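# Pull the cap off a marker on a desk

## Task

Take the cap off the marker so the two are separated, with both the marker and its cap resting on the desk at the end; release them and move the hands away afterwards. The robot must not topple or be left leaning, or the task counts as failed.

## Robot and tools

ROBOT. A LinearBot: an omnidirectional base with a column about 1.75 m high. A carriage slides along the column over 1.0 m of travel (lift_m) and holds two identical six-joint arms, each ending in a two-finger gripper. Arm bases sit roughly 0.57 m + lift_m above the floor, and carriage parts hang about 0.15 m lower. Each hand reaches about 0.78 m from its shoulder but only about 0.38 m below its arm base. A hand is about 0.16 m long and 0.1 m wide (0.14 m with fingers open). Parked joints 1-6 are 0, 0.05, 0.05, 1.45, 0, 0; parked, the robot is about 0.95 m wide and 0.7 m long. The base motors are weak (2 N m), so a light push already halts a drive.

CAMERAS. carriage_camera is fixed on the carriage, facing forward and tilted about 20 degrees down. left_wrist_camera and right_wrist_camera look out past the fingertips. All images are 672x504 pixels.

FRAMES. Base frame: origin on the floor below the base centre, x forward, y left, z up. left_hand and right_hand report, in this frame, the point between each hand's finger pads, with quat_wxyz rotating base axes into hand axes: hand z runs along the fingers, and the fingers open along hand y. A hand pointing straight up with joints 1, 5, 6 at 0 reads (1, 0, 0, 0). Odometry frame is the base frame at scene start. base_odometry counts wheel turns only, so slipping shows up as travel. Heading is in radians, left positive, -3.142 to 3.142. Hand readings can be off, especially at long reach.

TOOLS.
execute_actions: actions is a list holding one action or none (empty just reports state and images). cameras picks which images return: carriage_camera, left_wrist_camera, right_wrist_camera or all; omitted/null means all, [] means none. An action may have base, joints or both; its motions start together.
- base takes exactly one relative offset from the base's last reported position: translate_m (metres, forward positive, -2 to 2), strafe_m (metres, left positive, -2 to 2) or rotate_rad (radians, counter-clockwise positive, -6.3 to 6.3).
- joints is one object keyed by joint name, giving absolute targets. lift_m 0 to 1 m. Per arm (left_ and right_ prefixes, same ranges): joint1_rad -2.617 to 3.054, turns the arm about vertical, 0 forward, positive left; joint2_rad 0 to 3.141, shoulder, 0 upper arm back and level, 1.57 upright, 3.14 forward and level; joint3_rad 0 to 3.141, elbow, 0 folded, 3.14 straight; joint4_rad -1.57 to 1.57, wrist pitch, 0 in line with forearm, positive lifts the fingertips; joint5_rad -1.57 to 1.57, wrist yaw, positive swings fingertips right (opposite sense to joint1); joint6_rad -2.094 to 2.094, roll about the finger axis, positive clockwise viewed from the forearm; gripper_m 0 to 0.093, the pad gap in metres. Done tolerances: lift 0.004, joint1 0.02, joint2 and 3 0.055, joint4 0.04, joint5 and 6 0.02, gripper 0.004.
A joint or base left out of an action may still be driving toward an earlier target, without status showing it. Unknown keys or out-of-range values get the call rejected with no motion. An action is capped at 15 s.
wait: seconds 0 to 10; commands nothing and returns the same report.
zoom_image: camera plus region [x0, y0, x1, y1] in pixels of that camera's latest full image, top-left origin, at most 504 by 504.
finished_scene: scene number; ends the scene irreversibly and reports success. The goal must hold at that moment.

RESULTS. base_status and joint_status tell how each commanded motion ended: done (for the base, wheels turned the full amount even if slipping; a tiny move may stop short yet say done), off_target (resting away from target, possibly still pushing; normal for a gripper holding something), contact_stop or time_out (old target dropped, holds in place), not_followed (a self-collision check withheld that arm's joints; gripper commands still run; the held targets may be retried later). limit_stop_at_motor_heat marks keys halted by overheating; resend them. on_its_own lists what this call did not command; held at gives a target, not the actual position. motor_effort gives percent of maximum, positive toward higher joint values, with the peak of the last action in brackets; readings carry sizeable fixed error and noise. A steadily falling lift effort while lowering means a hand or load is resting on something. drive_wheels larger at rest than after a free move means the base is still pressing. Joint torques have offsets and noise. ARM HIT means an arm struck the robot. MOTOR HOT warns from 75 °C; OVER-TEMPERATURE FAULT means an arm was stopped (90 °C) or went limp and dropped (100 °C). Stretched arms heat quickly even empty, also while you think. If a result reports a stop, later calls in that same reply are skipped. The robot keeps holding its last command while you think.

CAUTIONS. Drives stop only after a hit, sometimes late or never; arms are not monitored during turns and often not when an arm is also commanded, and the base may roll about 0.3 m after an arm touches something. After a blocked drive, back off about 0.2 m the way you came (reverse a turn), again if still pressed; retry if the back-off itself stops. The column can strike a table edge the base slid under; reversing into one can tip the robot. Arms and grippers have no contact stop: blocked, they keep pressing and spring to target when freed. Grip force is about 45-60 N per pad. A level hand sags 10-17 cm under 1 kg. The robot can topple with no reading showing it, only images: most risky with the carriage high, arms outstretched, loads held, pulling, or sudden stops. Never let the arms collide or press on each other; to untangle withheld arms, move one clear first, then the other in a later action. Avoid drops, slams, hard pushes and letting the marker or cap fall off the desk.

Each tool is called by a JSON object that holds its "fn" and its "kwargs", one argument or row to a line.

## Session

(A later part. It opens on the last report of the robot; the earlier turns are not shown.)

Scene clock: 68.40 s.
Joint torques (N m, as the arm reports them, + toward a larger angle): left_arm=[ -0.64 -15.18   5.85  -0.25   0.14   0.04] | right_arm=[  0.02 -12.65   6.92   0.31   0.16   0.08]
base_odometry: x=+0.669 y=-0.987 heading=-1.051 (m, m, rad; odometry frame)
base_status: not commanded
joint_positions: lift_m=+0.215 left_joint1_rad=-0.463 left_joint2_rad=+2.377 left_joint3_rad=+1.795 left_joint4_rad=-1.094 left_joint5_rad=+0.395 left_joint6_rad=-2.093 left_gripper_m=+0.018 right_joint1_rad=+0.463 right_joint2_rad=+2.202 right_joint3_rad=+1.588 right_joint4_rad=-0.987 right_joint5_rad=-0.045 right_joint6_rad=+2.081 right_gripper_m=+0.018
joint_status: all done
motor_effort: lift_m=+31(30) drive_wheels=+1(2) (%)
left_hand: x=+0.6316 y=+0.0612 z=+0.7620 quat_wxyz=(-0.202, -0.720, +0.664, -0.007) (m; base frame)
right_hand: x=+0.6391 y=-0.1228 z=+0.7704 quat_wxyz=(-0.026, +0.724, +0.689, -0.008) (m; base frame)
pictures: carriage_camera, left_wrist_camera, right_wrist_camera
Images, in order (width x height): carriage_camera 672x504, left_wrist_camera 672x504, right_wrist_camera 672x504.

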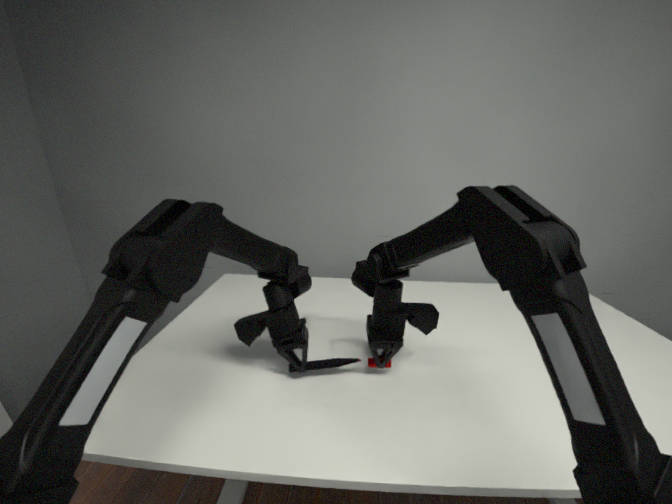

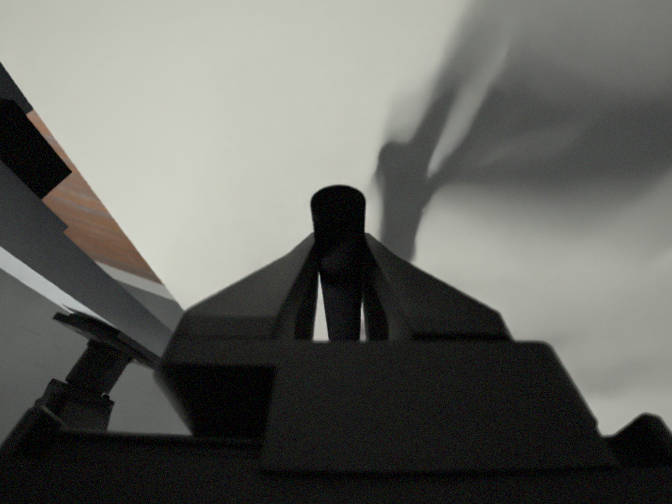

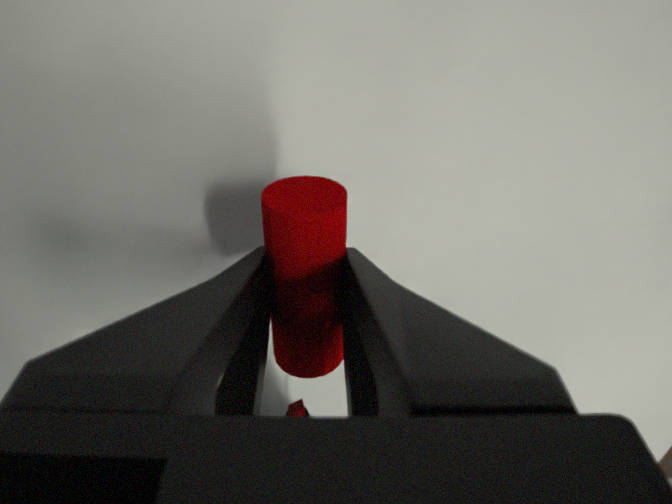

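{"fn": "execute_actions", "kwargs": {
  "actions": [
    {"joints":{"lift_m":0.186,"right_joint1_rad":0.38}}
  ],
  "cameras": []
}}

{"fn": "execute_actions", "kwargs": {
  "actions": [
    {"joints":{"left_gripper_m":0.06,"right_gripper_m":0.06}}
  ],
  "cameras": []
}}

{"fn": "execute_actions", "kwargs": {
  "actions": [
    {"joints":{"lift_m":0.3}}
  ],
  "cameras": []
}}

{"fn": "execute_actions", "kwargs": {
  "actions": [
    {"base":{"translate_m":-0.35},"joints":{"left_joint1_rad":0,"right_joint1_rad":0,"left_joint2_rad":1.5,"left_joint3_rad":1.1,"right_joint2_rad":1.5,"right_joint3_rad":1.1}}
  ],
  "cameras": ["carriage_camera"]
}}

Scene clock: 74.93 s.
Joint torques (N m, as the arm reports them, + toward a larger angle): left_arm=[ -0.69 -14.98   5.84  -0.19   0.11   0.04] | right_arm=[  0.12 -13.43   6.87   0.26   0.08   0.05]
base_odometry: x=+0.669 y=-0.987 heading=-1.051 (m, m, rad; odometry frame)
base_status: not commanded
joint_positions: lift_m=+0.186 left_joint1_rad=-0.463 left_joint2_rad=+2.374 left_joint3_rad=+1.795 left_joint4_rad=-1.099 left_joint5_rad=+0.398 left_joint6_rad=-2.093 left_gripper_m=+0.018 right_joint1_rad=+0.373 right_joint2_rad=+2.212 right_joint3_rad=+1.588 right_joint4_rad=-0.983 right_joint5_rad=-0.042 right_joint6_rad=+2.081 right_gripper_m=+0.018
joint_status: all done
motor_effort: lift_m=+25(25) drive_wheels=+2(2) (%)
left_hand: x=+0.6306 y=+0.0611 z=+0.7348 quat_wxyz=(-0.204, -0.720, +0.664, -0.007) (m; base frame)
right_hand: x=+0.6543 y=-0.1562 z=+0.7380 quat_wxyz=(-0.026, +0.754, +0.656, -0.010) (m; base frame)
pictures: none
No camera images: the call's "cameras" was empty. Leave "cameras" out to get every camera's image.

Scene clock: 75.57 s.
Joint torques (N m, as the arm reports them, + toward a larger angle): left_arm=[ -0.7  -14.24   5.86  -0.09  -0.06   0.04] | right_arm=[ -0.03 -13.77   6.88   0.22   0.1    0.06]
base_odometry: x=+0.669 y=-0.987 heading=-1.051 (m, m, rad; odometry frame)
base_status: not commanded
joint_positions: lift_m=+0.186 left_joint1_rad=-0.463 left_joint2_rad=+2.365 left_joint3_rad=+1.795 left_joint4_rad=-1.110 left_joint5_rad=+0.413 left_joint6_rad=-2.093 left_gripper_m=+0.060 right_joint1_rad=+0.373 right_joint2_rad=+2.212 right_joint3_rad=+1.588 right_joint4_rad=-0.983 right_joint5_rad=-0.042 right_joint6_rad=+2.081 right_gripper_m=+0.060
joint_status: all done
motor_effort: lift_m=+27(26) drive_wheels=+2(2) (%)
left_hand: x=+0.6285 y=+0.0596 z=+0.7398 quat_wxyz=(-0.211, -0.719, +0.662, -0.008) (m; base frame)
right_hand: x=+0.6543 y=-0.1562 z=+0.7380 quat_wxyz=(-0.026, +0.754, +0.656, -0.010) (m; base frame)
pictures: none
No camera images: the call's "cameras" was empty. Leave "cameras" out to get every camera's image.

Scene clock: 76.57 s.
Joint torques (N m, as the arm reports them, + toward a larger angle): left_arm=[ -0.62 -14.41   5.84  -0.08   0.04   0.04] | right_arm=[  0.26 -12.86   6.93   0.26   0.1    0.05]
base_odometry: x=+0.669 y=-0.987 heading=-1.051 (m, m, rad; odometry frame)
base_status: not commanded
joint_positions: lift_m=+0.300 left_joint1_rad=-0.463 left_joint2_rad=+2.367 left_joint3_rad=+1.795 left_joint4_rad=-1.110 left_joint5_rad=+0.405 left_joint6_rad=-2.093 left_gripper_m=+0.060 right_joint1_rad=+0.373 right_joint2_rad=+2.204 right_joint3_rad=+1.588 right_joint4_rad=-0.982 right_joint5_rad=-0.042 right_joint6_rad=+2.081 right_gripper_m=+0.060
joint_status: all done
motor_effort: lift_m=+29(32) drive_wheels=+2(2) (%)
left_hand: x=+0.6288 y=+0.0609 z=+0.8517 quat_wxyz=(-0.208, -0.719, +0.663, -0.006) (m; base frame)
right_hand: x=+0.6556 y=-0.1557 z=+0.8546 quat_wxyz=(-0.024, +0.754, +0.656, -0.006) (m; base frame)
pictures: none
No camera images: the call's "cameras" was empty. Leave "cameras" out to get every camera's image.

Scene clock: 79.33 s.
Joint torques (N m, as the arm reports them, + toward a larger angle): left_arm=[-0.11 -7.58  5.47  0.3   0.12  0.06] | right_arm=[-0.66 -7.49  5.61  0.62  0.07  0.02]
base_odometry: x=+0.495 y=-0.683 heading=-1.051 (m, m, rad; odometry frame)
base_status: done
joint_positions: lift_m=+0.300 left_joint1_rad=-0.001 left_joint2_rad=+1.511 left_joint3_rad=+1.117 left_joint4_rad=-1.103 left_joint5_rad=+0.396 left_joint6_rad=-2.093 left_gripper_m=+0.060 right_joint1_rad=+0.002 right_joint2_rad=+1.509 right_joint3_rad=+1.113 right_joint4_rad=-0.965 right_joint5_rad=-0.037 right_joint6_rad=+2.081 right_gripper_m=+0.060
joint_status: all done
motor_effort: lift_m=+31(29) drive_wheels=-3(39) (%)
left_hand: x=+0.5524 y=+0.2431 z=+0.9729 quat_wxyz=(-0.152, -0.844, +0.497, -0.130) (m; base frame)
right_hand: x=+0.5859 y=-0.3026 z=+0.9639 quat_wxyz=(+0.037, +0.856, +0.505, +0.100) (m; base frame)
pictures: carriage_camera
Images, in order (width x height): carriage_camera 672x504.

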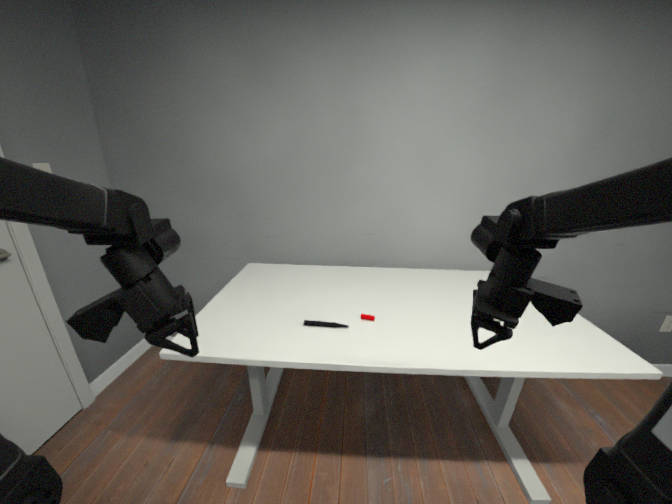

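{"fn": "finished_scene", "kwargs": {
  "scene": 1
}}

The scene is finished: the task was done.


## Next scene

The same job, from a new start.

{"fn": "execute_actions", "kwargs": {
  "actions": [],
  "cameras": ["carriage_camera"]
}}

Scene clock: 0.00 s.
Joint torques (N m, as the arm reports them, + toward a larger angle): no reading
base_odometry: x=+0.000 y=+0.000 heading=+0.000 (m, m, rad; odometry frame)
base_status: not commanded
joint_positions: lift_m=+0.303 left_joint1_rad=+0.017 left_joint2_rad=+0.058 left_joint3_rad=+0.048 left_joint4_rad=+1.477 left_joint5_rad=+0.032 left_joint6_rad=-0.060 left_gripper_m=+0.095 right_joint1_rad=-0.001 right_joint2_rad=+0.039 right_joint3_rad=+0.047 right_joint4_rad=+1.467 right_joint5_rad=-0.037 right_joint6_rad=-0.032 right_gripper_m=+0.095
joint_status: not commanded
motor_effort: lift_m=+26 drive_wheels=+9 (%)
left_hand: x=+0.3093 y=+0.3046 z=+1.3004 quat_wxyz=(+0.998, +0.014, +0.052, -0.022) (m; base frame)
right_hand: x=+0.3059 y=-0.3033 z=+1.2999 quat_wxyz=(+0.999, -0.019, +0.047, -0.015) (m; base frame)
pictures: carriage_camera
Images, in order (width x height): carriage_camera 672x504.

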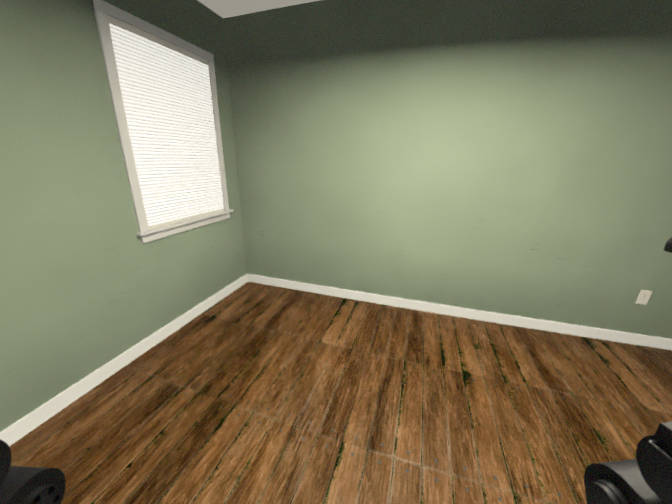

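{"fn": "execute_actions", "kwargs": {
  "actions": [
    {"base":{"rotate_rad":-1.8}}
  ],
  "cameras": ["carriage_camera"]
}}

Scene clock: 5.27 s.
Joint torques (N m, as the arm reports them, + toward a larger angle): left_arm=[-0.19  4.61  6.12 -0.45 -0.11  0.03] | right_arm=[-0.52  4.53  5.78 -0.4   0.03 -0.05]
base_odometry: x=+0.000 y=+0.000 heading=-1.799 (m, m, rad; odometry frame)
base_status: done
joint_positions: lift_m=+0.303 left_joint1_rad=+0.017 left_joint2_rad=+0.058 left_joint3_rad=+0.048 left_joint4_rad=+1.477 left_joint5_rad=+0.032 left_joint6_rad=-0.060 left_gripper_m=+0.095 right_joint1_rad=-0.001 right_joint2_rad=+0.039 right_joint3_rad=+0.047 right_joint4_rad=+1.467 right_joint5_rad=-0.037 right_joint6_rad=-0.032 right_gripper_m=+0.095
joint_status: not commanded
motor_effort: lift_m=+26(30) drive_wheels=+9(33) (%)
left_hand: x=+0.3094 y=+0.3046 z=+1.3004 quat_wxyz=(+0.998, +0.014, +0.052, -0.022) (m; base frame)
right_hand: x=+0.3059 y=-0.3033 z=+1.2999 quat_wxyz=(+0.999, -0.019, +0.047, -0.015) (m; base frame)
pictures: carriage_camera
Images, in order (width x height): carriage_camera 672x504.

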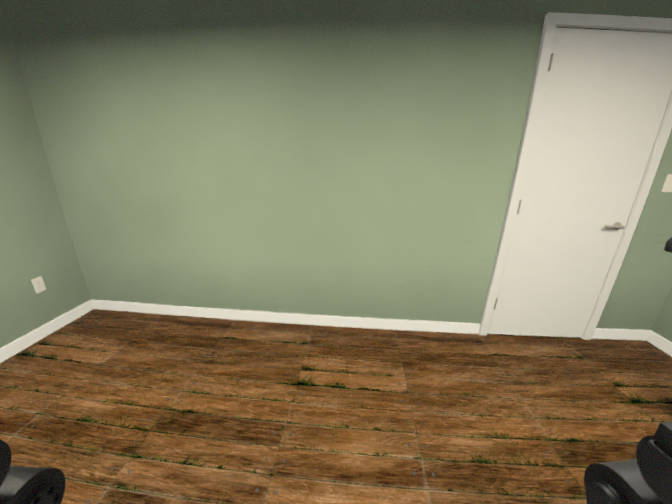

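{"fn": "execute_actions", "kwargs": {
  "actions": [
    {"base":{"rotate_rad":-1.62}}
  ],
  "cameras": ["carriage_camera"]
}}

Scene clock: 10.77 s.
Joint torques (N m, as the arm reports them, + toward a larger angle): left_arm=[-0.21  4.62  6.18 -0.45 -0.12  0.02] | right_arm=[-0.49  4.65  5.92 -0.35  0.08 -0.01]
base_odometry: x=+0.000 y=+0.000 heading=+2.865 (m, m, rad; odometry frame)
base_status: done
joint_positions: lift_m=+0.303 left_joint1_rad=+0.017 left_joint2_rad=+0.058 left_joint3_rad=+0.048 left_joint4_rad=+1.477 left_joint5_rad=+0.032 left_joint6_rad=-0.060 left_gripper_m=+0.095 right_joint1_rad=-0.001 right_joint2_rad=+0.039 right_joint3_rad=+0.047 right_joint4_rad=+1.467 right_joint5_rad=-0.037 right_joint6_rad=-0.032 right_gripper_m=+0.095
joint_status: not commanded
motor_effort: lift_m=+31(27) drive_wheels=+9(34) (%)
left_hand: x=+0.3095 y=+0.3046 z=+1.3004 quat_wxyz=(+0.998, +0.014, +0.053, -0.022) (m; base frame)
right_hand: x=+0.3059 y=-0.3033 z=+1.2999 quat_wxyz=(+0.999, -0.019, +0.047, -0.015) (m; base frame)
pictures: carriage_camera
Images, in order (width x height): carriage_camera 672x504.

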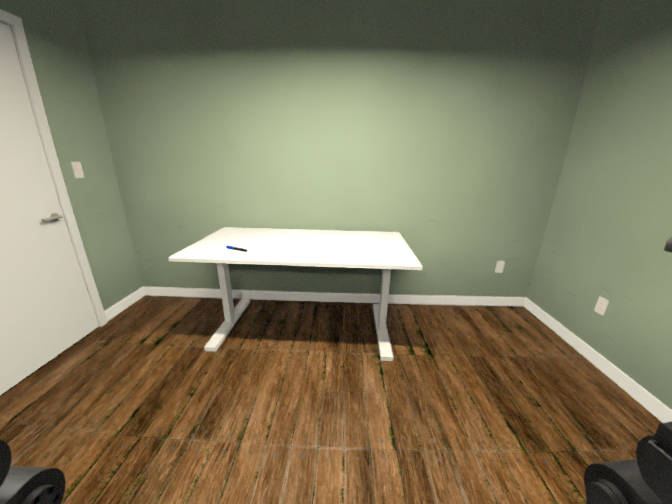

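{"fn": "execute_actions", "kwargs": {
  "actions": [
    {"base":{"strafe_m":0.55},"joints":{"lift_m":0.35,"left_joint2_rad":1.8,"left_joint3_rad":1.2,"left_joint4_rad":-0.97,"right_joint2_rad":1.8,"right_joint3_rad":1.2,"right_joint4_rad":-0.97}}
  ],
  "cameras": []
}}

{"fn": "execute_actions", "kwargs": {
  "actions": [
    {"base":{"translate_m":1.05}}
  ],
  "cameras": ["carriage_camera"]
}}

Scene clock: 17.60 s.
Joint torques (N m, as the arm reports them, + toward a larger angle): left_arm=[-0.14 -9.24  7.94  0.26 -0.08  0.04] | right_arm=[-0.52 -9.31  7.72  0.2   0.01 -0.01]
base_odometry: x=-0.151 y=-0.529 heading=+2.864 (m, m, rad; odometry frame)
base_status: done
joint_positions: lift_m=+0.350 left_joint1_rad=+0.017 left_joint2_rad=+1.795 left_joint3_rad=+1.183 left_joint4_rad=-0.963 left_joint5_rad=+0.032 left_joint6_rad=-0.060 left_gripper_m=+0.095 right_joint1_rad=-0.001 right_joint2_rad=+1.801 right_joint3_rad=+1.178 right_joint4_rad=-0.960 right_joint5_rad=-0.037 right_joint6_rad=-0.032 right_gripper_m=+0.095
joint_status: all done
motor_effort: lift_m=+31(38) drive_wheels=-6(33) (%)
left_hand: x=+0.5944 y=+0.3094 z=+0.9497 quat_wxyz=(-0.003, -0.038, +0.999, -0.016) (m; base frame)
right_hand: x=+0.5930 y=-0.3035 z=+0.9468 quat_wxyz=(-0.006, -0.015, +1.000, +0.018) (m; base frame)
pictures: none
No camera images: the call's "cameras" was empty. Leave "cameras" out to get every camera's image.

Scene clock: 22.10 s.
Joint torques (N m, as the arm reports them, + toward a larger angle): left_arm=[-0.17 -9.11  7.92  0.28 -0.07  0.03] | right_arm=[-0.58 -9.16  7.87  0.24  0.   -0.03]
base_odometry: x=-1.161 y=-0.242 heading=+2.865 (m, m, rad; odometry frame)
base_status: done
joint_positions: lift_m=+0.350 left_joint1_rad=+0.017 left_joint2_rad=+1.795 left_joint3_rad=+1.183 left_joint4_rad=-0.963 left_joint5_rad=+0.032 left_joint6_rad=-0.060 left_gripper_m=+0.095 right_joint1_rad=-0.001 right_joint2_rad=+1.801 right_joint3_rad=+1.178 right_joint4_rad=-0.961 right_joint5_rad=-0.037 right_joint6_rad=-0.032 right_gripper_m=+0.095
joint_status: not commanded
motor_effort: lift_m=+28(28) drive_wheels=-7(35) (%)
left_hand: x=+0.5944 y=+0.3094 z=+0.9497 quat_wxyz=(-0.003, -0.038, +0.999, -0.016) (m; base frame)
right_hand: x=+0.5928 y=-0.3035 z=+0.9468 quat_wxyz=(-0.006, -0.015, +1.000, +0.018) (m; base frame)
pictures: carriage_camera
Images, in order (width x height): carriage_camera 672x504.

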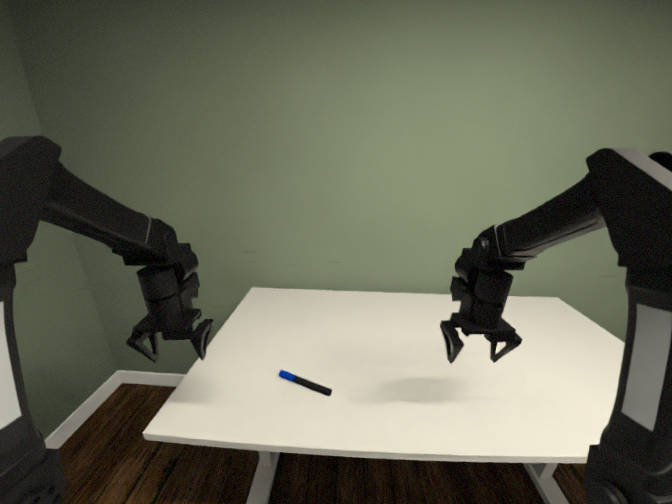

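{"fn": "execute_actions", "kwargs": {
  "actions": [
    {"base":{"translate_m":0.135},"joints":{"lift_m":0.25,"left_joint1_rad":-0.46,"left_joint2_rad":2.2,"left_joint3_rad":1.6,"left_joint5_rad":0,"left_joint6_rad":-1.57,"right_joint1_rad":0.2,"right_joint2_rad":2.3,"right_joint3_rad":1.92,"right_joint4_rad":-1.17,"right_joint5_rad":-0.4,"right_joint6_rad":2.09}}
  ],
  "cameras": ["carriage_camera","left_wrist_camera"]
}}

Scene clock: 28.70 s.
Joint torques (N m, as the arm reports them, + toward a larger angle): left_arm=[  0.21 -14.4    7.26   0.15  -0.22  -0.07] | right_arm=[ -0.99 -14.77   7.     0.12  -0.22   0.06]
base_odometry: x=-1.291 y=-0.206 heading=+2.865 (m, m, rad; odometry frame)
base_status: done
joint_positions: lift_m=+0.250 left_joint1_rad=-0.466 left_joint2_rad=+2.209 left_joint3_rad=+1.588 left_joint4_rad=-0.964 left_joint5_rad=+0.004 left_joint6_rad=-1.561 left_gripper_m=+0.095 right_joint1_rad=+0.207 right_joint2_rad=+2.312 right_joint3_rad=+1.911 right_joint4_rad=-1.161 right_joint5_rad=-0.389 right_joint6_rad=+2.081 right_gripper_m=+0.095
joint_status: all done
motor_effort: lift_m=+23(26) drive_wheels=-7(39) (%)
left_hand: x=+0.6461 y=+0.1257 z=+0.8028 quat_wxyz=(-0.005, -0.521, +0.854, +0.005) (m; base frame)
right_hand: x=+0.7082 y=-0.1534 z=+0.8518 quat_wxyz=(-0.174, +0.790, +0.582, +0.084) (m; base frame)
pictures: carriage_camera, left_wrist_camera
Images, in order (width x height): carriage_camera 672x504, left_wrist_camera 672x504.

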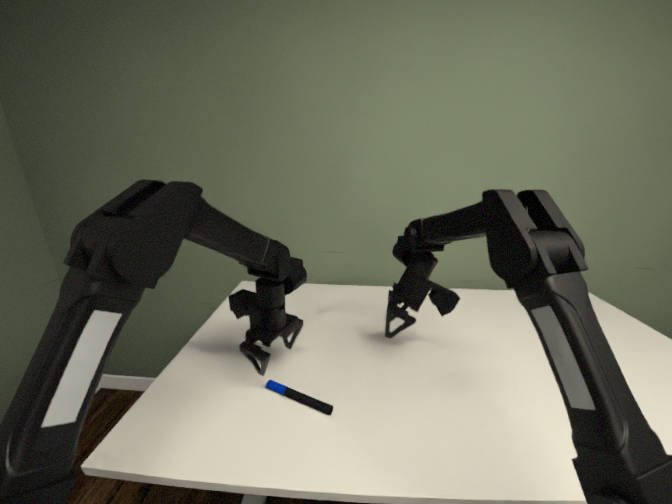

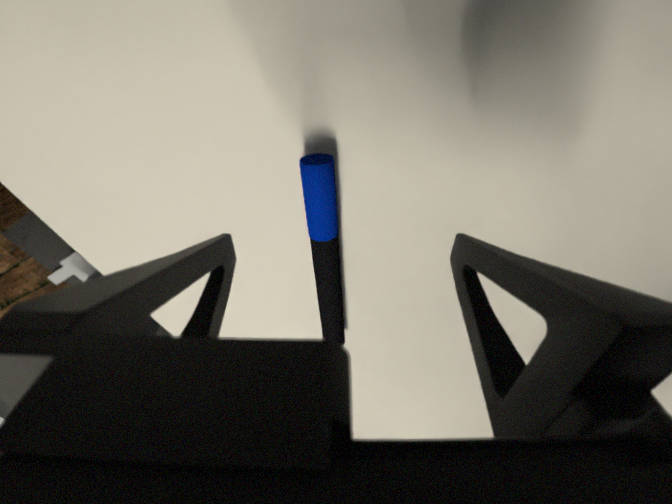

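{"fn": "execute_actions", "kwargs": {
  "actions": [
    {"base":{"translate_m":-0.013},"joints":{"lift_m":0.2}}
  ],
  "cameras": ["left_wrist_camera"]
}}

Scene clock: 31.47 s.
Joint torques (N m, as the arm reports them, + toward a larger angle): left_arm=[  0.19 -13.86   6.96   0.21  -0.21  -0.07] | right_arm=[ -0.87 -14.76   7.01   0.21  -0.14   0.07]
base_odometry: x=-1.278 y=-0.209 heading=+2.866 (m, m, rad; odometry frame)
base_status: done
joint_positions: lift_m=+0.200 left_joint1_rad=-0.466 left_joint2_rad=+2.203 left_joint3_rad=+1.593 left_joint4_rad=-0.968 left_joint5_rad=+0.002 left_joint6_rad=-1.561 left_gripper_m=+0.095 right_joint1_rad=+0.207 right_joint2_rad=+2.311 right_joint3_rad=+1.911 right_joint4_rad=-1.164 right_joint5_rad=-0.391 right_joint6_rad=+2.081 right_gripper_m=+0.095
joint_status: all done
motor_effort: lift_m=+22(21) drive_wheels=+5(32) (%)
left_hand: x=+0.6476 y=+0.1253 z=+0.7567 quat_wxyz=(-0.003, -0.521, +0.854, +0.002) (m; base frame)
right_hand: x=+0.7075 y=-0.1533 z=+0.8026 quat_wxyz=(-0.176, +0.790, +0.581, +0.084) (m; base frame)
pictures: left_wrist_camera
Images, in order (width x height): left_wrist_camera 672x504.

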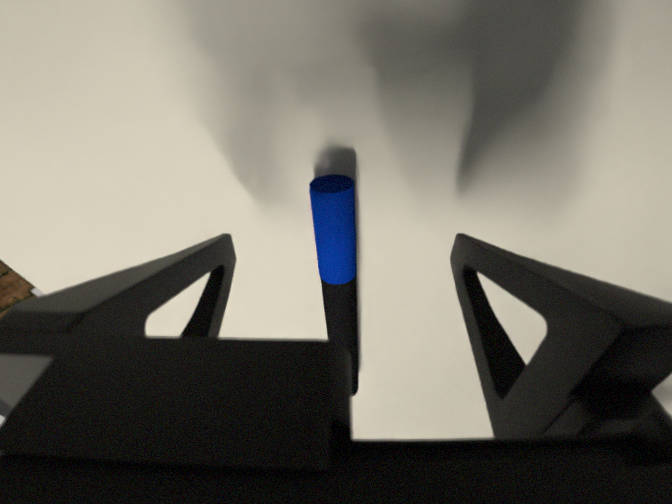

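{"fn": "execute_actions", "kwargs": {
  "actions": [
    {"joints":{"lift_m":0.18}}
  ],
  "cameras": ["left_wrist_camera"]
}}

{"fn": "execute_actions", "kwargs": {
  "actions": [
    {"joints":{"left_gripper_m":0}}
  ],
  "cameras": ["left_wrist_camera"]
}}

{"fn": "execute_actions", "kwargs": {
  "actions": [
    {"joints":{"lift_m":0.21}}
  ],
  "cameras": []
}}

{"fn": "execute_actions", "kwargs": {
  "actions": [
    {"joints":{"left_joint1_rad":-0.55,"left_joint6_rad":-2.09,"right_joint1_rad":0.52}}
  ]
}}

Scene clock: 36.83 s.
Joint torques (N m, as the arm reports them, + toward a larger angle): left_arm=[  0.18 -13.81   7.04   0.22  -0.21  -0.07] | right_arm=[ -1.18 -14.84   7.01   0.15  -0.16   0.1 ]
base_odometry: x=-1.278 y=-0.209 heading=+2.866 (m, m, rad; odometry frame)
base_status: not commanded
joint_positions: lift_m=+0.180 left_joint1_rad=-0.466 left_joint2_rad=+2.202 left_joint3_rad=+1.593 left_joint4_rad=-0.968 left_joint5_rad=+0.002 left_joint6_rad=-1.561 left_gripper_m=+0.095 right_joint1_rad=+0.207 right_joint2_rad=+2.311 right_joint3_rad=+1.911 right_joint4_rad=-1.164 right_joint5_rad=-0.392 right_joint6_rad=+2.081 right_gripper_m=+0.095
joint_status: all done
motor_effort: lift_m=+25(26) drive_wheels=+3(5) (%)
left_hand: x=+0.6477 y=+0.1253 z=+0.7370 quat_wxyz=(-0.002, -0.521, +0.854, +0.002) (m; base frame)
right_hand: x=+0.7074 y=-0.1532 z=+0.7824 quat_wxyz=(-0.176, +0.790, +0.581, +0.083) (m; base frame)
pictures: left_wrist_camera
Images, in order (width x height): left_wrist_camera 672x504.

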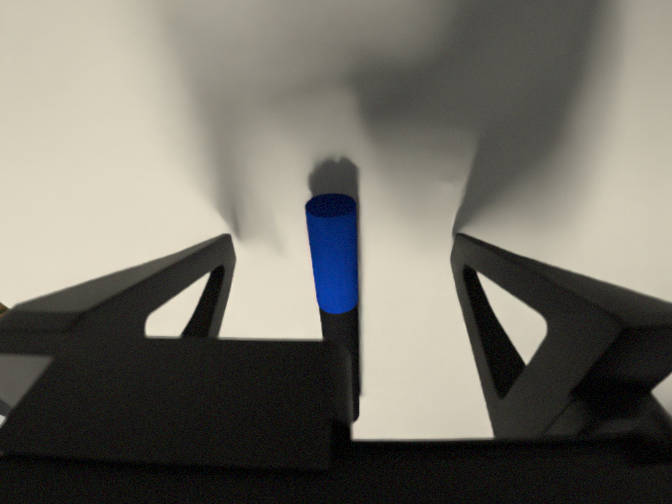

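Scene clock: 37.57 s.
Joint torques (N m, as the arm reports them, + toward a larger angle): left_arm=[  0.23 -13.74   6.99   0.22  -0.2   -0.07] | right_arm=[ -1.1  -14.63   7.     0.18  -0.16   0.1 ]
base_odometry: x=-1.278 y=-0.209 heading=+2.866 (m, m, rad; odometry frame)
base_status: not commanded
joint_positions: lift_m=+0.180 left_joint1_rad=-0.466 left_joint2_rad=+2.202 left_joint3_rad=+1.593 left_joint4_rad=-0.968 left_joint5_rad=+0.002 left_joint6_rad=-1.561 left_gripper_m=+0.018 right_joint1_rad=+0.207 right_joint2_rad=+2.311 right_joint3_rad=+1.911 right_joint4_rad=-1.164 right_joint5_rad=-0.392 right_joint6_rad=+2.081 right_gripper_m=+0.095
joint_status: left_gripper_m off_target (ended at +0.018, target +0.000)
motor_effort: lift_m=+24(22) drive_wheels=+3(3) (%)
left_hand: x=+0.6477 y=+0.1253 z=+0.7370 quat_wxyz=(-0.002, -0.521, +0.854, +0.002) (m; base frame)
right_hand: x=+0.7074 y=-0.1532 z=+0.7824 quat_wxyz=(-0.176, +0.790, +0.581, +0.083) (m; base frame)
pictures: left_wrist_camera
Images, in order (width x height): left_wrist_camera 672x504.

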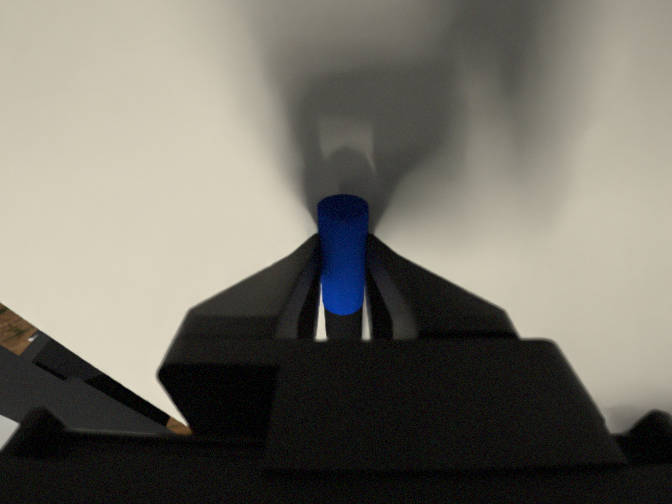

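Scene clock: 38.40 s.
Joint torques (N m, as the arm reports them, + toward a larger angle): left_arm=[  0.25 -13.1    7.06   0.23  -0.18  -0.07] | right_arm=[ -1.05 -13.95   6.96   0.18  -0.2    0.11]
base_odometry: x=-1.278 y=-0.209 heading=+2.866 (m, m, rad; odometry frame)
base_status: not commanded
joint_positions: lift_m=+0.210 left_joint1_rad=-0.466 left_joint2_rad=+2.195 left_joint3_rad=+1.593 left_joint4_rad=-0.968 left_joint5_rad=+0.001 left_joint6_rad=-1.561 left_gripper_m=+0.018 right_joint1_rad=+0.207 right_joint2_rad=+2.300 right_joint3_rad=+1.911 right_joint4_rad=-1.164 right_joint5_rad=-0.392 right_joint6_rad=+2.081 right_gripper_m=+0.095
joint_status: all done
motor_effort: lift_m=+29(36) drive_wheels=+3(3) (%)
left_hand: x=+0.6486 y=+0.1250 z=+0.7693 quat_wxyz=(+0.000, -0.521, +0.854, -0.001) (m; base frame)
right_hand: x=+0.7081 y=-0.1529 z=+0.8165 quat_wxyz=(-0.174, +0.789, +0.582, +0.088) (m; base frame)
pictures: none
No camera images: the call's "cameras" was empty. Leave "cameras" out to get every camera's image.

Scene clock: 39.50 s.
Joint torques (N m, as the arm reports them, + toward a larger angle): left_arm=[  0.32 -13.11   6.99   0.18  -0.18  -0.07] | right_arm=[ -1.25 -13.79   7.14   0.16  -0.1    0.07]
base_odometry: x=-1.278 y=-0.209 heading=+2.866 (m, m, rad; odometry frame)
base_status: not commanded
joint_positions: lift_m=+0.210 left_joint1_rad=-0.557 left_joint2_rad=+2.195 left_joint3_rad=+1.593 left_joint4_rad=-0.968 left_joint5_rad=+0.000 left_joint6_rad=-2.081 left_gripper_m=+0.018 right_joint1_rad=+0.529 right_joint2_rad=+2.300 right_joint3_rad=+1.911 right_joint4_rad=-1.164 right_joint5_rad=-0.400 right_joint6_rad=+2.081 right_gripper_m=+0.095
joint_status: all done
motor_effort: lift_m=+29(28) drive_wheels=+3(4) (%)
left_hand: x=+0.6302 y=+0.0924 z=+0.7693 quat_wxyz=(+0.000, -0.690, +0.724, -0.001) (m; base frame)
right_hand: x=+0.6360 y=-0.0250 z=+0.8170 quat_wxyz=(-0.190, +0.685, +0.700, +0.060) (m; base frame)
pictures: carriage_camera, left_wrist_camera, right_wrist_camera
Images, in order (width x height): carriage_camera 672x504, left_wrist_camera 672x504, right_wrist_camera 672x504.

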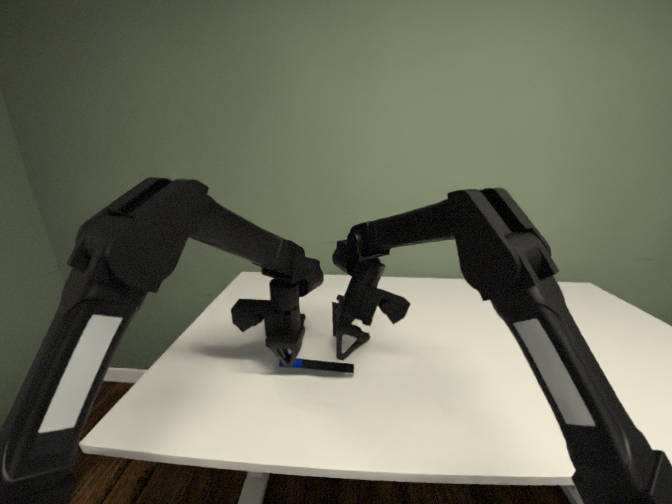

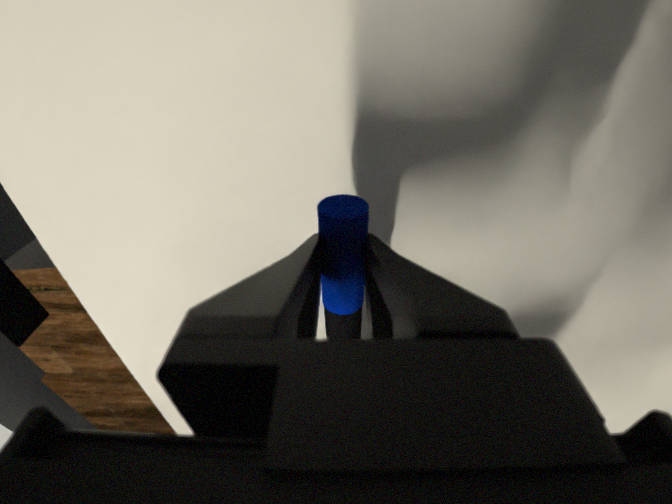

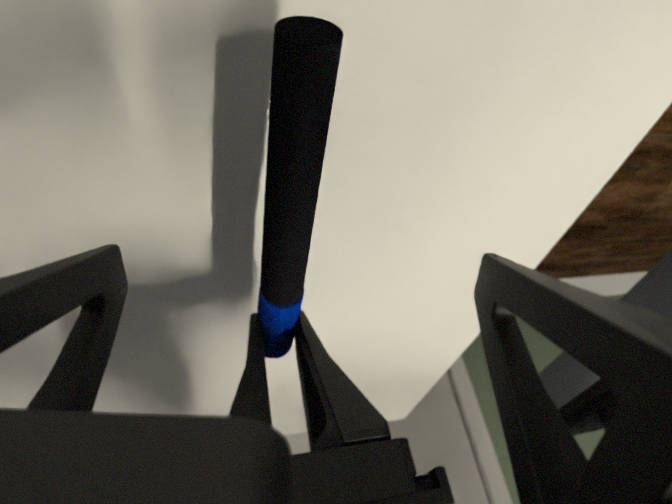

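{"fn": "execute_actions", "kwargs": {
  "actions": [
    {"joints":{"right_joint1_rad":0.55,"right_joint2_rad":2.35,"right_joint3_rad":1.8,"right_joint4_rad":-1.04}}
  ],
  "cameras": ["carriage_camera","right_wrist_camera"]
}}

Scene clock: 42.40 s.
Joint torques (N m, as the arm reports them, + toward a larger angle): left_arm=[  0.29 -13.07   7.01   0.18  -0.18  -0.08] | right_arm=[  0.1  -14.8    5.67   0.24  -0.12   0.06]
base_odometry: x=-1.278 y=-0.209 heading=+2.866 (m, m, rad; odometry frame)
base_status: not commanded
joint_positions: lift_m=+0.210 left_joint1_rad=-0.557 left_joint2_rad=+2.195 left_joint3_rad=+1.593 left_joint4_rad=-0.968 left_joint5_rad=+0.000 left_joint6_rad=-2.081 left_gripper_m=+0.018 right_joint1_rad=+0.541 right_joint2_rad=+2.360 right_joint3_rad=+1.803 right_joint4_rad=-1.057 right_joint5_rad=-0.400 right_joint6_rad=+2.081 right_gripper_m=+0.095
joint_status: all done
motor_effort: lift_m=+30(29) drive_wheels=+2(3) (%)
left_hand: x=+0.6302 y=+0.0924 z=+0.7693 quat_wxyz=(+0.000, -0.690, +0.724, -0.001) (m; base frame)
right_hand: x=+0.6219 y=-0.0269 z=+0.7652 quat_wxyz=(-0.198, +0.685, +0.700, +0.031) (m; base frame)
pictures: carriage_camera, right_wrist_camera
Images, in order (width x height): carriage_camera 672x504, right_wrist_camera 672x504.

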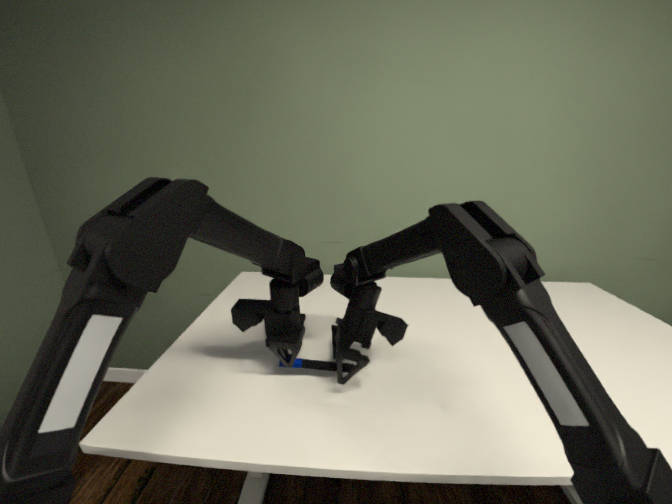

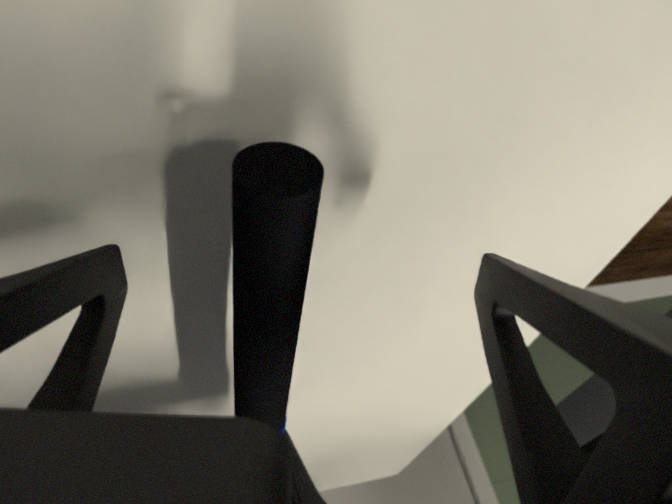

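{"fn": "execute_actions", "kwargs": {
  "actions": [
    {"joints":{"right_joint4_rad":-1.01,"right_gripper_m":0}}
  ],
  "cameras": []
}}

{"fn": "execute_actions", "kwargs": {
  "actions": [
    {"joints":{"left_joint1_rad":-0.44,"right_joint1_rad":0.45}}
  ],
  "cameras": ["carriage_camera"]
}}

{"fn": "execute_actions", "kwargs": {
  "actions": [
    {"joints":{"lift_m":0.181}}
  ]
}}

Scene clock: 46.70 s.
Joint torques (N m, as the arm reports them, + toward a larger angle): left_arm=[  0.34 -13.07   6.95   0.23  -0.21  -0.08] | right_arm=[  0.02 -15.01   5.86   0.26  -0.17   0.  ]
base_odometry: x=-1.278 y=-0.209 heading=+2.866 (m, m, rad; odometry frame)
base_status: not commanded
joint_positions: lift_m=+0.210 left_joint1_rad=-0.557 left_joint2_rad=+2.195 left_joint3_rad=+1.593 left_joint4_rad=-0.976 left_joint5_rad=+0.003 left_joint6_rad=-2.081 left_gripper_m=+0.018 right_joint1_rad=+0.541 right_joint2_rad=+2.360 right_joint3_rad=+1.803 right_joint4_rad=-1.018 right_joint5_rad=-0.394 right_joint6_rad=+2.087 right_gripper_m=+0.017
joint_status: right_gripper_m off_target (ended at +0.017, target +0.000); the others done
motor_effort: lift_m=+30(29) drive_wheels=+3(3) (%)
left_hand: x=+0.6284 y=+0.0930 z=+0.7693 quat_wxyz=(-0.002, -0.690, +0.723, +0.003) (m; base frame)
right_hand: x=+0.6300 y=-0.0231 z=+0.7645 quat_wxyz=(-0.190, +0.685, +0.702, +0.047) (m; base frame)
pictures: none
No camera images: the call's "cameras" was empty. Leave "cameras" out to get every camera's image.

Scene clock: 47.40 s.
Joint torques (N m, as the arm reports them, + toward a larger angle): left_arm=[ -0.79 -13.11   6.99   0.22  -0.18  -0.07] | right_arm=[  0.24 -15.04   5.78   0.24  -0.17   0.02]
base_odometry: x=-1.278 y=-0.209 heading=+2.866 (m, m, rad; odometry frame)
base_status: not commanded
joint_positions: lift_m=+0.210 left_joint1_rad=-0.430 left_joint2_rad=+2.195 left_joint3_rad=+1.593 left_joint4_rad=-0.972 left_joint5_rad=+0.000 left_joint6_rad=-2.081 left_gripper_m=+0.018 right_joint1_rad=+0.441 right_joint2_rad=+2.360 right_joint3_rad=+1.803 right_joint4_rad=-1.013 right_joint5_rad=-0.397 right_joint6_rad=+2.087 right_gripper_m=+0.017
joint_status: all done
motor_effort: lift_m=+28(28) drive_wheels=+3(3) (%)
left_hand: x=+0.6541 y=+0.1388 z=+0.7693 quat_wxyz=(-0.001, -0.735, +0.678, +0.001) (m; base frame)
right_hand: x=+0.6577 y=-0.0584 z=+0.7647 quat_wxyz=(-0.188, +0.719, +0.667, +0.060) (m; base frame)
pictures: carriage_camera
Images, in order (width x height): carriage_camera 672x504.

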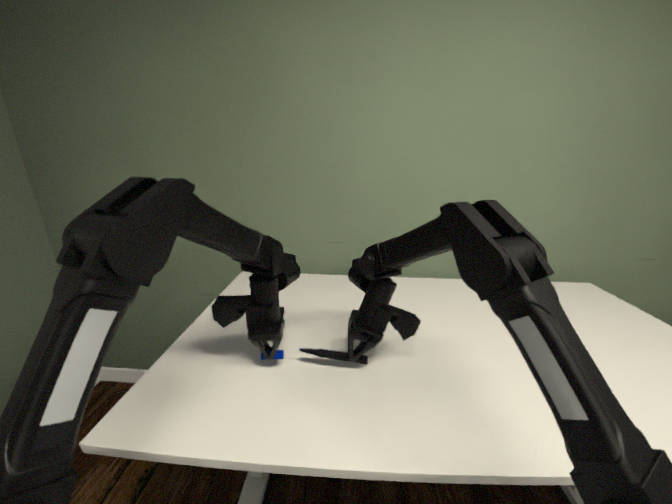

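Scene clock: 48.07 s.
Joint torques (N m, as the arm reports them, + toward a larger angle): left_arm=[ -0.93 -13.59   6.97   0.19  -0.17  -0.08] | right_arm=[  0.03 -14.33   5.95   0.28  -0.1   -0.01]
base_odometry: x=-1.278 y=-0.209 heading=+2.866 (m, m, rad; odometry frame)
base_status: not commanded
joint_positions: lift_m=+0.181 left_joint1_rad=-0.430 left_joint2_rad=+2.201 left_joint3_rad=+1.593 left_joint4_rad=-0.971 left_joint5_rad=+0.000 left_joint6_rad=-2.081 left_gripper_m=+0.018 right_joint1_rad=+0.441 right_joint2_rad=+2.355 right_joint3_rad=+1.803 right_joint4_rad=-1.015 right_joint5_rad=-0.404 right_joint6_rad=+2.087 right_gripper_m=+0.017
joint_status: all done
motor_effort: lift_m=+22(29) drive_wheels=+2(4) (%)
left_hand: x=+0.6537 y=+0.1390 z=+0.7385 quat_wxyz=(-0.001, -0.735, +0.678, +0.003) (m; base frame)
right_hand: x=+0.6575 y=-0.0574 z=+0.7389 quat_wxyz=(-0.191, +0.718, +0.667, +0.062) (m; base frame)
pictures: carriage_camera, left_wrist_camera, right_wrist_camera
Images, in order (width x height): carriage_camera 672x504, left_wrist_camera 672x504, right_wrist_camera 672x504.

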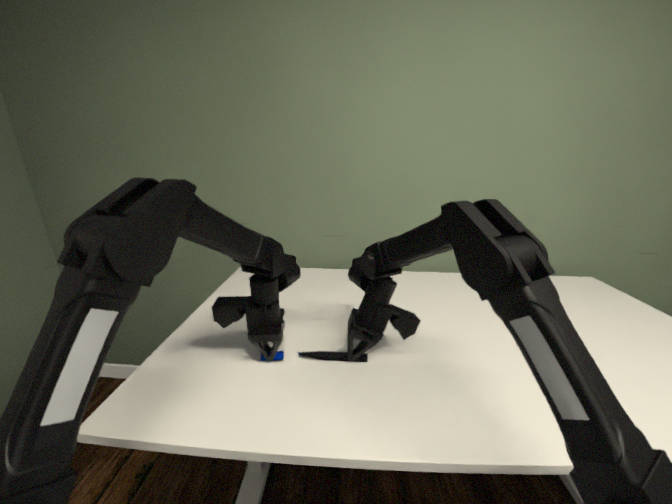

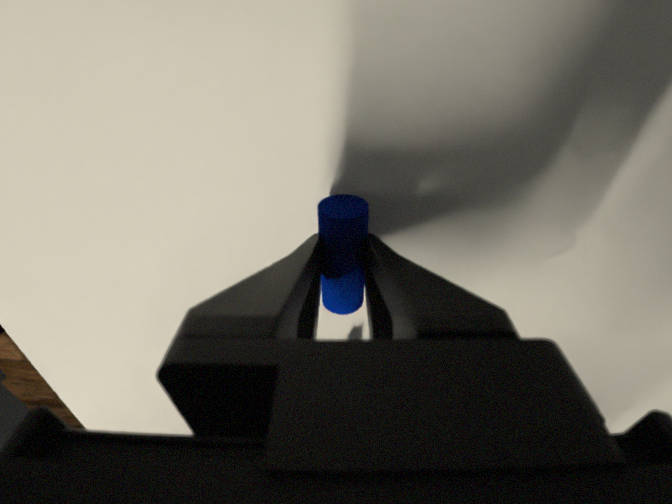

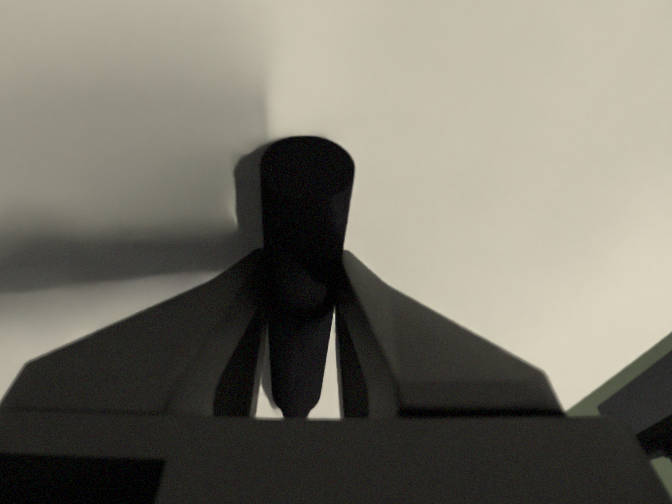

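{"fn": "execute_actions", "kwargs": {
  "actions": [
    {"joints":{"left_gripper_m":0.06,"right_gripper_m":0.06}}
  ],
  "cameras": []
}}

{"fn": "execute_actions", "kwargs": {
  "actions": [
    {"joints":{"lift_m":0.3}}
  ],
  "cameras": []
}}

{"fn": "execute_actions", "kwargs": {
  "actions": [
    {"base":{"translate_m":-0.35},"joints":{"left_joint1_rad":0,"right_joint1_rad":0,"left_joint2_rad":1.5,"left_joint3_rad":1.1,"right_joint2_rad":1.5,"right_joint3_rad":1.1}}
  ],
  "cameras": ["carriage_camera"]
}}

Scene clock: 52.47 s.
Joint torques (N m, as the arm reports them, + toward a larger angle): left_arm=[ -0.87 -13.59   6.96   0.19  -0.18  -0.08] | right_arm=[  0.16 -14.43   5.94   0.25  -0.01   0.02]
base_odometry: x=-1.278 y=-0.209 heading=+2.866 (m, m, rad; odometry frame)
base_status: not commanded
joint_positions: lift_m=+0.181 left_joint1_rad=-0.430 left_joint2_rad=+2.201 left_joint3_rad=+1.593 left_joint4_rad=-0.971 left_joint5_rad=+0.000 left_joint6_rad=-2.081 left_gripper_m=+0.060 right_joint1_rad=+0.441 right_joint2_rad=+2.355 right_joint3_rad=+1.803 right_joint4_rad=-1.015 right_joint5_rad=-0.407 right_joint6_rad=+2.087 right_gripper_m=+0.060
joint_status: all done
motor_effort: lift_m=+23(23) drive_wheels=+2(3) (%)
left_hand: x=+0.6537 y=+0.1390 z=+0.7385 quat_wxyz=(-0.001, -0.735, +0.678, +0.003) (m; base frame)
right_hand: x=+0.6573 y=-0.0568 z=+0.7395 quat_wxyz=(-0.192, +0.718, +0.666, +0.063) (m; base frame)
pictures: none
No camera images: the call's "cameras" was empty. Leave "cameras" out to get every camera's image.

Scene clock: 53.47 s.
Joint torques (N m, as the arm reports them, + toward a larger angle): left_arm=[ -0.8  -13.3    7.     0.2   -0.18  -0.07] | right_arm=[ -0.05 -14.31   5.8    0.25  -0.07   0.02]
base_odometry: x=-1.278 y=-0.209 heading=+2.866 (m, m, rad; odometry frame)
base_status: not commanded
joint_positions: lift_m=+0.300 left_joint1_rad=-0.430 left_joint2_rad=+2.197 left_joint3_rad=+1.593 left_joint4_rad=-0.971 left_joint5_rad=+0.000 left_joint6_rad=-2.081 left_gripper_m=+0.060 right_joint1_rad=+0.441 right_joint2_rad=+2.353 right_joint3_rad=+1.803 right_joint4_rad=-1.015 right_joint5_rad=-0.406 right_joint6_rad=+2.087 right_gripper_m=+0.060
joint_status: all done
motor_effort: lift_m=+28(31) drive_wheels=+3(4) (%)
left_hand: x=+0.6542 y=+0.1389 z=+0.8584 quat_wxyz=(+0.000, -0.735, +0.678, +0.002) (m; base frame)
right_hand: x=+0.6577 y=-0.0569 z=+0.8583 quat_wxyz=(-0.191, +0.718, +0.667, +0.064) (m; base frame)
pictures: none
No camera images: the call's "cameras" was empty. Leave "cameras" out to get every camera's image.

Scene clock: 56.23 s.
Joint torques (N m, as the arm reports them, + toward a larger angle): left_arm=[ 0.06 -7.56  5.71  0.7  -0.15 -0.06] | right_arm=[-0.78 -7.33  5.7   0.54 -0.14  0.  ]
base_odometry: x=-0.941 y=-0.305 heading=+2.867 (m, m, rad; odometry frame)
base_status: done
joint_positions: lift_m=+0.300 left_joint1_rad=-0.003 left_joint2_rad=+1.506 left_joint3_rad=+1.120 left_joint4_rad=-0.965 left_joint5_rad=-0.002 left_joint6_rad=-2.081 left_gripper_m=+0.060 right_joint1_rad=+0.002 right_joint2_rad=+1.511 right_joint3_rad=+1.111 right_joint4_rad=-1.005 right_joint5_rad=-0.397 right_joint6_rad=+2.087 right_gripper_m=+0.060
joint_status: all done
motor_effort: lift_m=+30(30) drive_wheels=-9(36) (%)
left_hand: x=+0.5880 y=+0.3089 z=+0.9667 quat_wxyz=(+0.056, -0.857, +0.504, -0.094) (m; base frame)
right_hand: x=+0.5732 y=-0.2424 z=+0.9740 quat_wxyz=(-0.129, +0.836, +0.507, +0.169) (m; base frame)
pictures: carriage_camera
Images, in order (width x height): carriage_camera 672x504.

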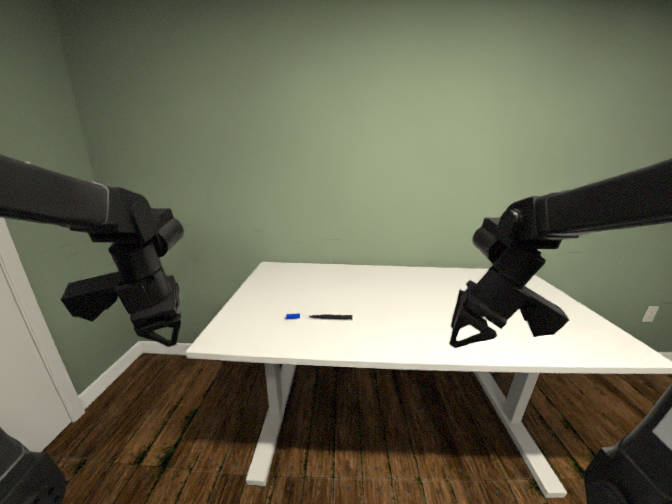

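{"fn": "finished_scene", "kwargs": {
  "scene": 2
}}

The scene is finished: the task was done.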